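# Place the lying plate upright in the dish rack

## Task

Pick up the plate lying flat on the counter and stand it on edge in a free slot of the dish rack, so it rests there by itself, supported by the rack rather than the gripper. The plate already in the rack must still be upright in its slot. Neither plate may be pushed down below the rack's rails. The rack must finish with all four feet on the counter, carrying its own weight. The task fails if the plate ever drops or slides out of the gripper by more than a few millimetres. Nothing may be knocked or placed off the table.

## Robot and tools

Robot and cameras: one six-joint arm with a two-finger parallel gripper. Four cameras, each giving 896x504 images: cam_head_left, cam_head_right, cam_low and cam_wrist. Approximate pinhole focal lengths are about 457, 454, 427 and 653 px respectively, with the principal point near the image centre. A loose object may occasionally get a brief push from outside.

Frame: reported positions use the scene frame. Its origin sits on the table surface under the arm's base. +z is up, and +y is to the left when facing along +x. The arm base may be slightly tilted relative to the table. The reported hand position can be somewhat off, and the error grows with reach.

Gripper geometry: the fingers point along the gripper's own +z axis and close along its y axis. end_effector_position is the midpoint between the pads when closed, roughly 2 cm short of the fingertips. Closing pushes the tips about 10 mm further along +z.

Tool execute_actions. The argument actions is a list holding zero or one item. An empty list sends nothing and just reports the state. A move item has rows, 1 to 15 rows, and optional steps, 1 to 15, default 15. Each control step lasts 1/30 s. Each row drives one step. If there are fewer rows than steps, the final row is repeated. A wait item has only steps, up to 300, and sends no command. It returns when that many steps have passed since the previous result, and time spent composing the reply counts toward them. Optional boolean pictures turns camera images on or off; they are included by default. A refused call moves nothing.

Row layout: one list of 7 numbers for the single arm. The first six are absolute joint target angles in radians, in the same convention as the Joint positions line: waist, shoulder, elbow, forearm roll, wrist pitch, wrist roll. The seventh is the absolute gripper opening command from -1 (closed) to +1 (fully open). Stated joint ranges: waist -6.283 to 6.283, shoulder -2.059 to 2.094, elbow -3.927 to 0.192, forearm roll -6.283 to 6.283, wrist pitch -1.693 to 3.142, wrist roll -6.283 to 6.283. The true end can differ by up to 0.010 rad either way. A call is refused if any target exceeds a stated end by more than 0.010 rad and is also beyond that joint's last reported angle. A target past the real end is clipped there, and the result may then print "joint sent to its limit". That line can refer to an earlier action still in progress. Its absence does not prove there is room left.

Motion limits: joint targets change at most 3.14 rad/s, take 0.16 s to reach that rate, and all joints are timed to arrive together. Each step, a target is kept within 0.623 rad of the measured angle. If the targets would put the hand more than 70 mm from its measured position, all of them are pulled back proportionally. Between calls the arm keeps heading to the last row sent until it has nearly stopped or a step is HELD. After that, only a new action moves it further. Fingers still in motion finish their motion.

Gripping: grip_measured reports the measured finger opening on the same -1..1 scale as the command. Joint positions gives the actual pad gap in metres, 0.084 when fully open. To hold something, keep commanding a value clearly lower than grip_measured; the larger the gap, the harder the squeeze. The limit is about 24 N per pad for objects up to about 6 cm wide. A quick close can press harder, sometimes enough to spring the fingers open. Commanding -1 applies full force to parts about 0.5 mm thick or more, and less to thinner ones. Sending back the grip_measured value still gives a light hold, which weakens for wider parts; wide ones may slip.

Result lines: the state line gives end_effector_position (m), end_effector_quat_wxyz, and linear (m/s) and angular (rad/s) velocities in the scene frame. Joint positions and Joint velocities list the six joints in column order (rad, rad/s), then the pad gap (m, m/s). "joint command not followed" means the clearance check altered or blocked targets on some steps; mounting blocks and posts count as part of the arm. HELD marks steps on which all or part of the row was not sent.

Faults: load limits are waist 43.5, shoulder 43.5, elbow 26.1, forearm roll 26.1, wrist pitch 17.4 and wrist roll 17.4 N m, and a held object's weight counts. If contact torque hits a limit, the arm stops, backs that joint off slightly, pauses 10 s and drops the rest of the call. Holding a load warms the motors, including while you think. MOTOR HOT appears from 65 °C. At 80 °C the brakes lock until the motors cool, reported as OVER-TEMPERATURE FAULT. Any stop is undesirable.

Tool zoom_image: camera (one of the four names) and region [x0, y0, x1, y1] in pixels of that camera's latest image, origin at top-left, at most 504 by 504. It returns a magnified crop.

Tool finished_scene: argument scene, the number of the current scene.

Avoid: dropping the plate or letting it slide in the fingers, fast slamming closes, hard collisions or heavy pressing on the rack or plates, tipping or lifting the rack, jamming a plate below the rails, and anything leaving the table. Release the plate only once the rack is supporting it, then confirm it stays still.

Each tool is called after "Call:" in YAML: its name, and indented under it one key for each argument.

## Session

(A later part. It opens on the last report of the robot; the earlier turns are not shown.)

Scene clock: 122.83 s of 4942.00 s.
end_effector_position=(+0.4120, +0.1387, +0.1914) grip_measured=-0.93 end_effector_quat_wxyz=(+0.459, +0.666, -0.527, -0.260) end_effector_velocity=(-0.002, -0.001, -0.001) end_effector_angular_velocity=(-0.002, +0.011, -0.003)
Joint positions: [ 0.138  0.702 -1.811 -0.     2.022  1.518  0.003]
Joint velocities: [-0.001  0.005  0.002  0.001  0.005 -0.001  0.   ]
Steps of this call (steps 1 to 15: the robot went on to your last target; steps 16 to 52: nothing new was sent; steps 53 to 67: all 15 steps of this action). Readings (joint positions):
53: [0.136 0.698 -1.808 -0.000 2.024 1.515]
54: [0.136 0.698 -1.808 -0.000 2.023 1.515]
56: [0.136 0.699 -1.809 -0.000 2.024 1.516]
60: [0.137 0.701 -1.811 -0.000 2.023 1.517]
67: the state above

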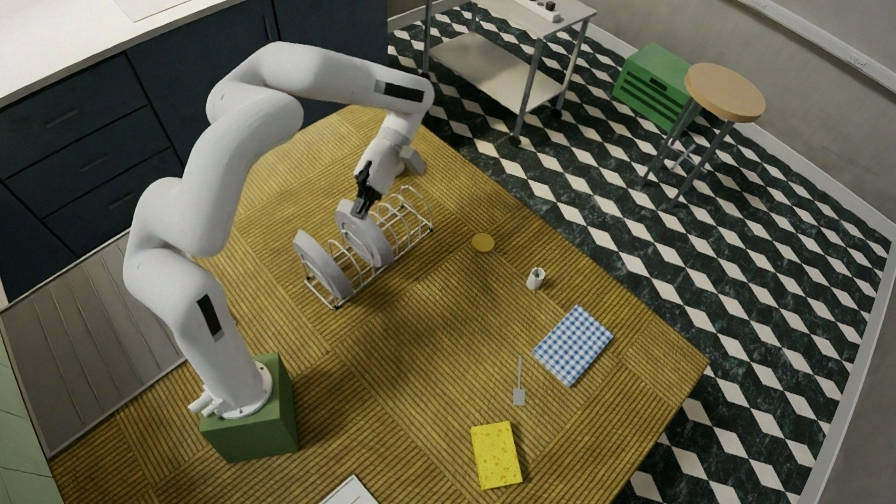

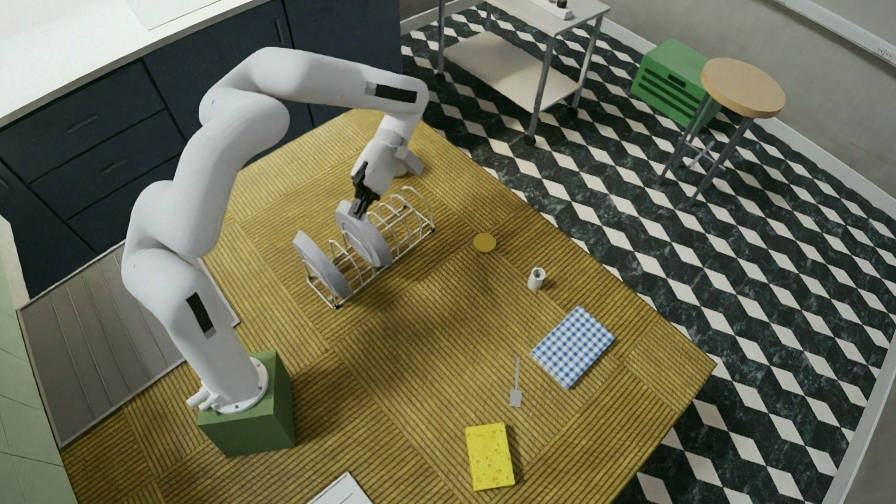

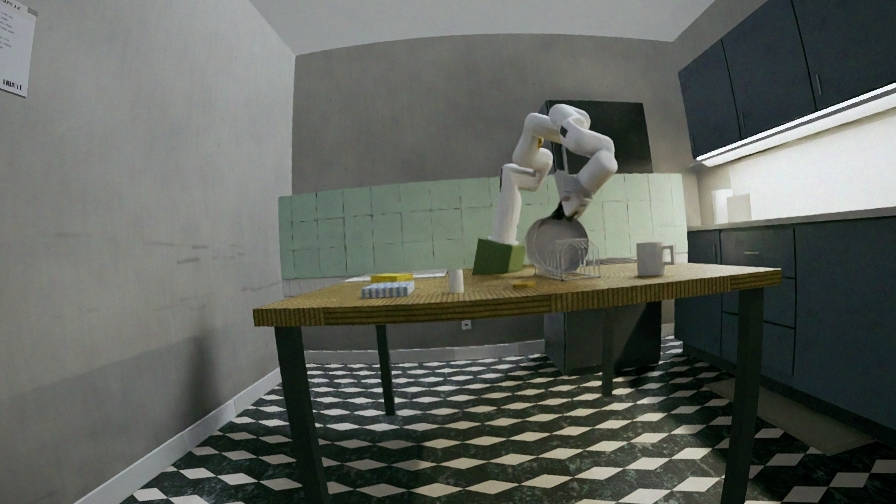

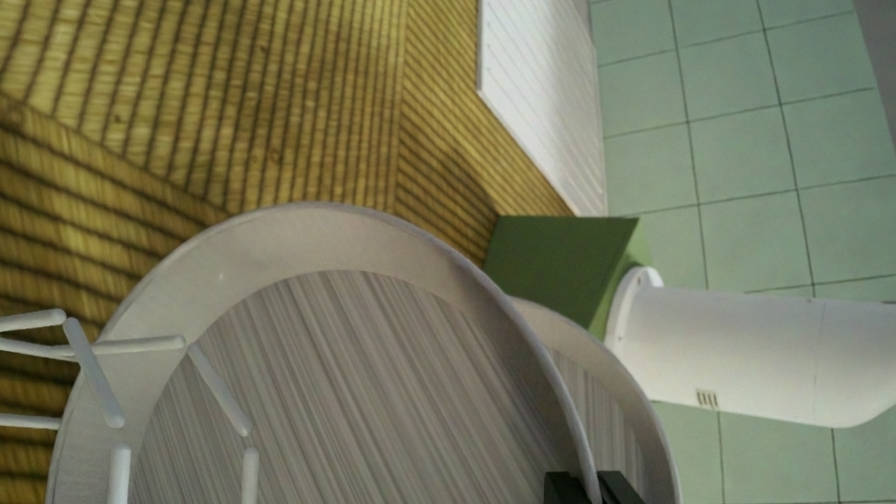

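Call:
execute_actions:
  actions:
    - {"rows":[[0.137,0.70,-1.808,0,2.022,1.516,-1],[0.137,0.70,-1.808,0,2.022,1.516,-0.95],[0.137,0.70,-1.808,0,2.022,1.516,-0.92],[0.137,0.70,-1.808,0,2.022,1.516,-0.9],[0.137,0.70,-1.808,0,2.022,1.516,-0.88],[0.137,0.70,-1.808,0,2.022,1.516,-0.86],[0.137,0.70,-1.808,0,2.022,1.516,-0.84],[0.137,0.70,-1.808,0,2.022,1.516,-0.82],[0.137,0.70,-1.808,0,2.022,1.516,-0.8],[0.137,0.70,-1.808,0,2.022,1.516,-0.77],[0.137,0.70,-1.808,0,2.022,1.516,-0.74],[0.137,0.70,-1.808,0,2.022,1.516,-0.7]]}

Call:
execute_actions:
  actions:
    - {"rows":[[0.137,0.709,-1.828,0,2.033,1.516,-0.7],[0.137,0.718,-1.848,0,2.044,1.516,-0.7],[0.137,0.727,-1.869,0,2.056,1.516,-0.7],[0.137,0.737,-1.891,0,2.068,1.516,-0.7],[0.137,0.747,-1.913,0,2.08,1.516,-0.7],[0.137,0.757,-1.936,0,2.093,1.516,-0.7],[0.137,0.768,-1.9605,0,2.1065,1.516,-0.7],[0.137,0.779,-1.985,0,2.12,1.516,-0.7],[0.137,0.791,-2.01,0,2.133,1.516,-0.7],[0.137,0.803,-2.036,0,2.147,1.516,-0.7],[0.137,0.816,-2.063,0,2.161,1.516,-0.7],[0.137,0.83,-2.091,0,2.175,1.516,-0.7],[0.137,0.844,-2.121,0,2.191,1.516,-0.7],[0.137,0.859,-2.152,0,2.207,1.516,-0.7]]}
  pictures: false

Call:
execute_actions:
  actions:
    - {"steps":15}

Scene clock: 127.47 s of 4942.00 s.
end_effector_position=(+0.4102, +0.1374, +0.1886) grip_measured=-0.72 end_effector_quat_wxyz=(+0.461, +0.665, -0.526, -0.262) end_effector_velocity=(+0.003, +0.002, +0.005) end_effector_angular_velocity=(+0.004, -0.012, +0.001)
Joint positions: [ 0.137  0.705 -1.804  0.     2.018  1.516  0.012]
Joint velocities: [-0.001 -0.007 -0.01   0.001  0.004  0.     0.   ]
Steps of this call (steps 1 to 15: the robot went on to your last target; steps 16 to 100: nothing new was sent; then 0.80 s passed at rest; steps 101 to 115: all 15 steps of this action). Readings (joint positions):
101: [0.138 0.704 -1.809 -0.000 2.026 1.518]
102: [0.138 0.703 -1.808 0.000 2.026 1.517]
104: [0.137 0.702 -1.807 0.000 2.024 1.516]
108: [0.137 0.703 -1.805 0.000 2.022 1.516]
115: the state above

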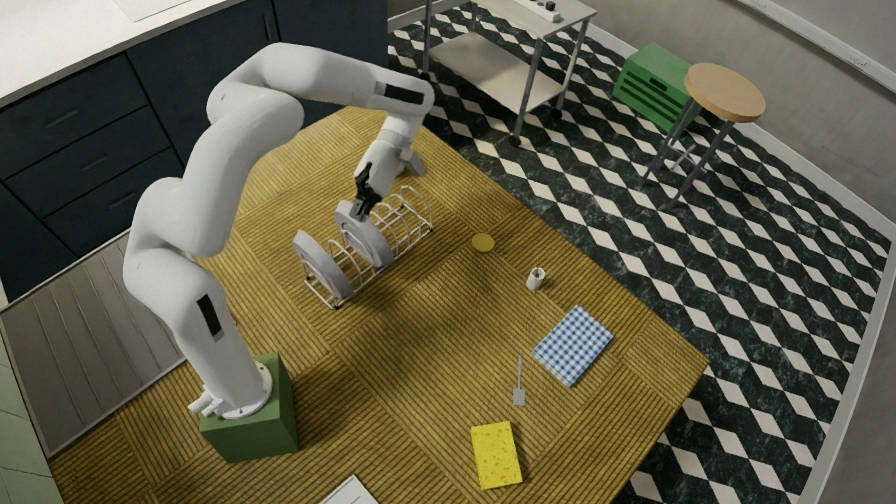

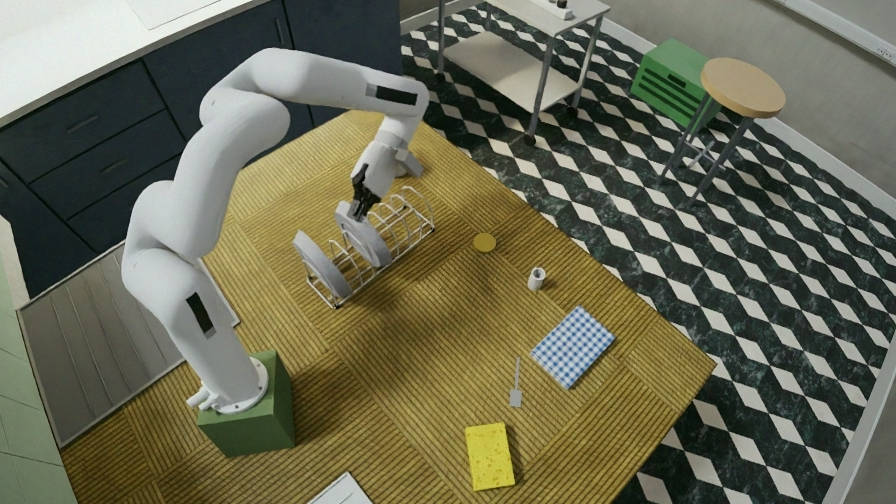

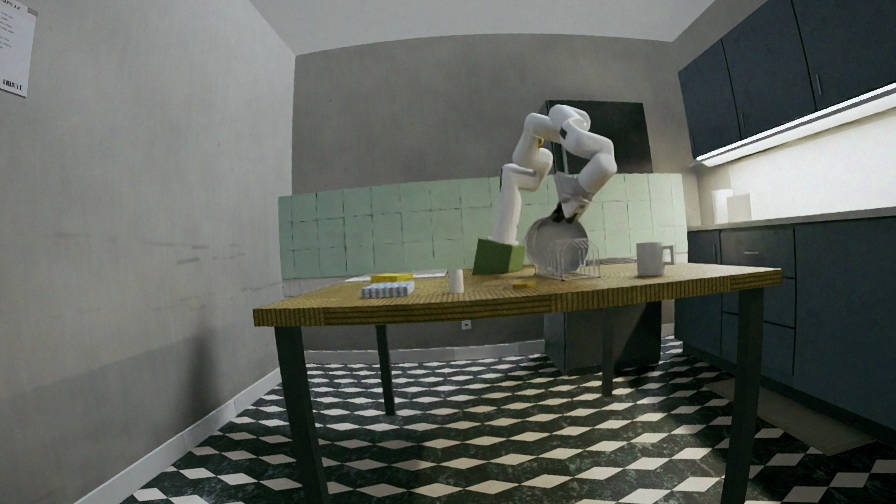

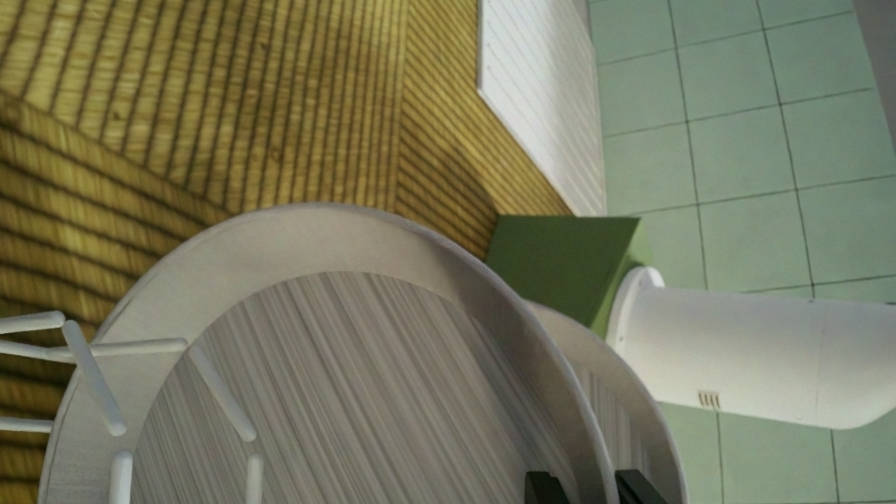

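Scene clock: 127.97 s of 4942.00 s.
end_effector_position=(+0.4441, +0.1514, +0.2080) grip_measured=-0.72 end_effector_quat_wxyz=(+0.459, +0.667, -0.526, -0.261) end_effector_velocity=(+0.076, +0.030, +0.035) end_effector_angular_velocity=(-0.001, +0.001, +0.001)
Joint positions: [ 0.137  0.833 -2.098  0.     2.179  1.516  0.012]
Joint velocities: [ 0.001  0.404 -0.833 -0.001  0.431 -0.    -0.   ]
Steps of this call (steps 1 to 15: all 15 steps of this action). Readings (joint positions):
1: [0.137 0.705 -1.804 0.000 2.018 1.516]
2: [0.137 0.706 -1.809 0.000 2.021 1.516]
4: [0.137 0.717 -1.837 0.000 2.037 1.516]
8: [0.137 0.752 -1.921 0.000 2.083 1.516]
15: the state above

Scene clock: 128.47 s of 4942.00 s.
end_effector_position=(+0.4488, +0.1533, +0.2106) grip_measured=-0.72 end_effector_quat_wxyz=(+0.459, +0.667, -0.526, -0.261) end_effector_velocity=(-0.000, +0.001, -0.000) end_effector_angular_velocity=(+0.001, +0.000, -0.000)
Joint positions: [ 0.137  0.859 -2.152  0.     2.207  1.516  0.012]
Joint velocities: [ 0.     0.001 -0.001  0.001  0.    -0.     0.   ]
Steps of this call (steps 1 to 15: the robot went on to your last target). Readings (joint positions):
1: [0.137 0.846 -2.123 -0.000 2.191 1.516]
2: [0.137 0.854 -2.140 -0.000 2.200 1.516]
4: [0.137 0.858 -2.150 -0.000 2.205 1.516]
8: [0.137 0.859 -2.151 0.000 2.207 1.516]
15: the state above

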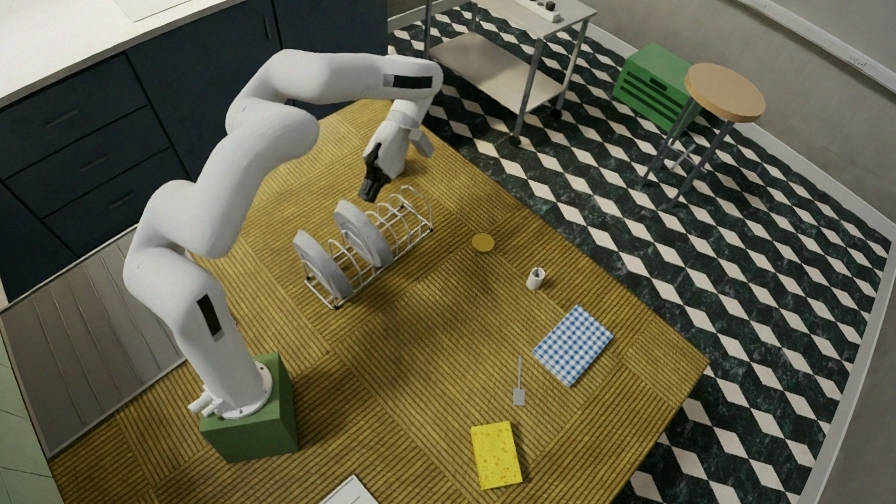

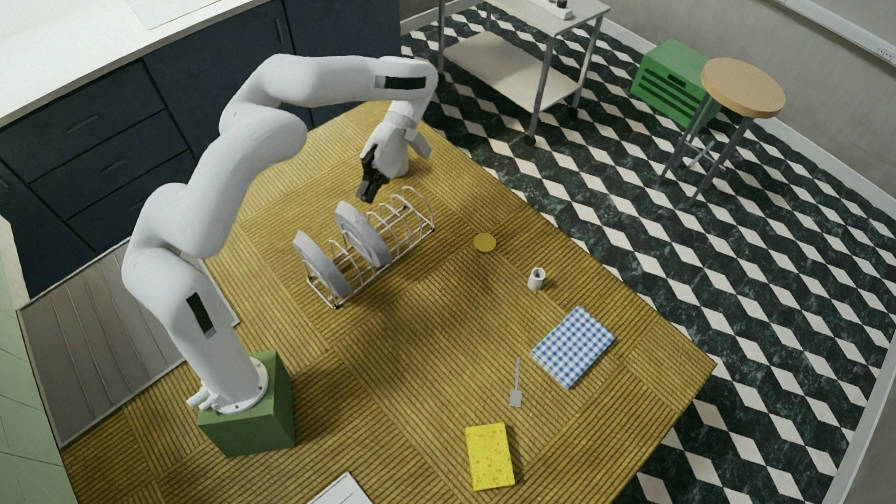

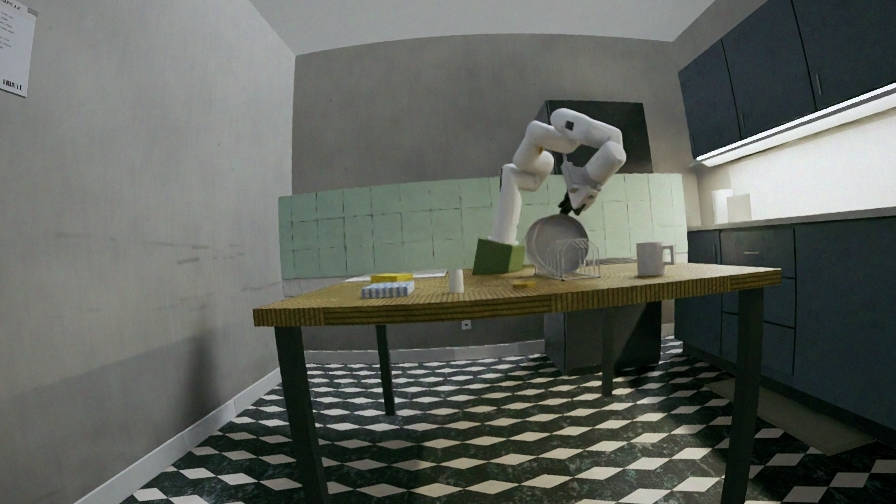

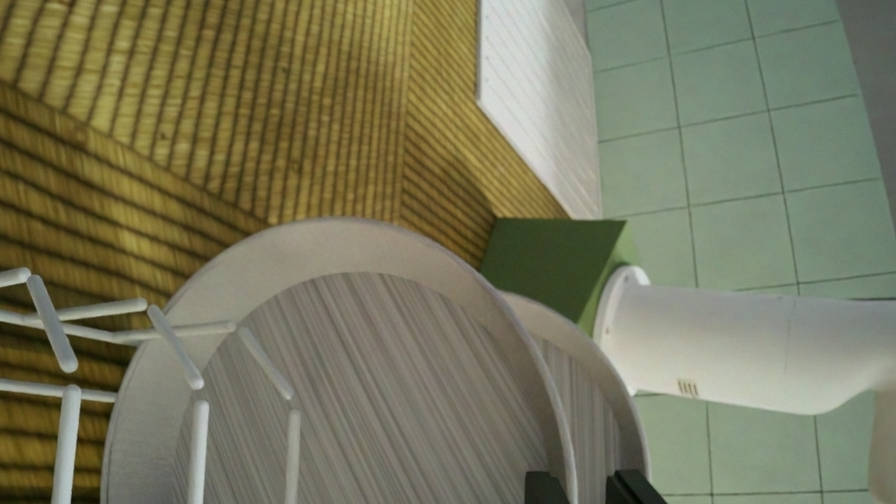

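Call:
finished_scene:
  scene: 1

The scene is finished: the task was done.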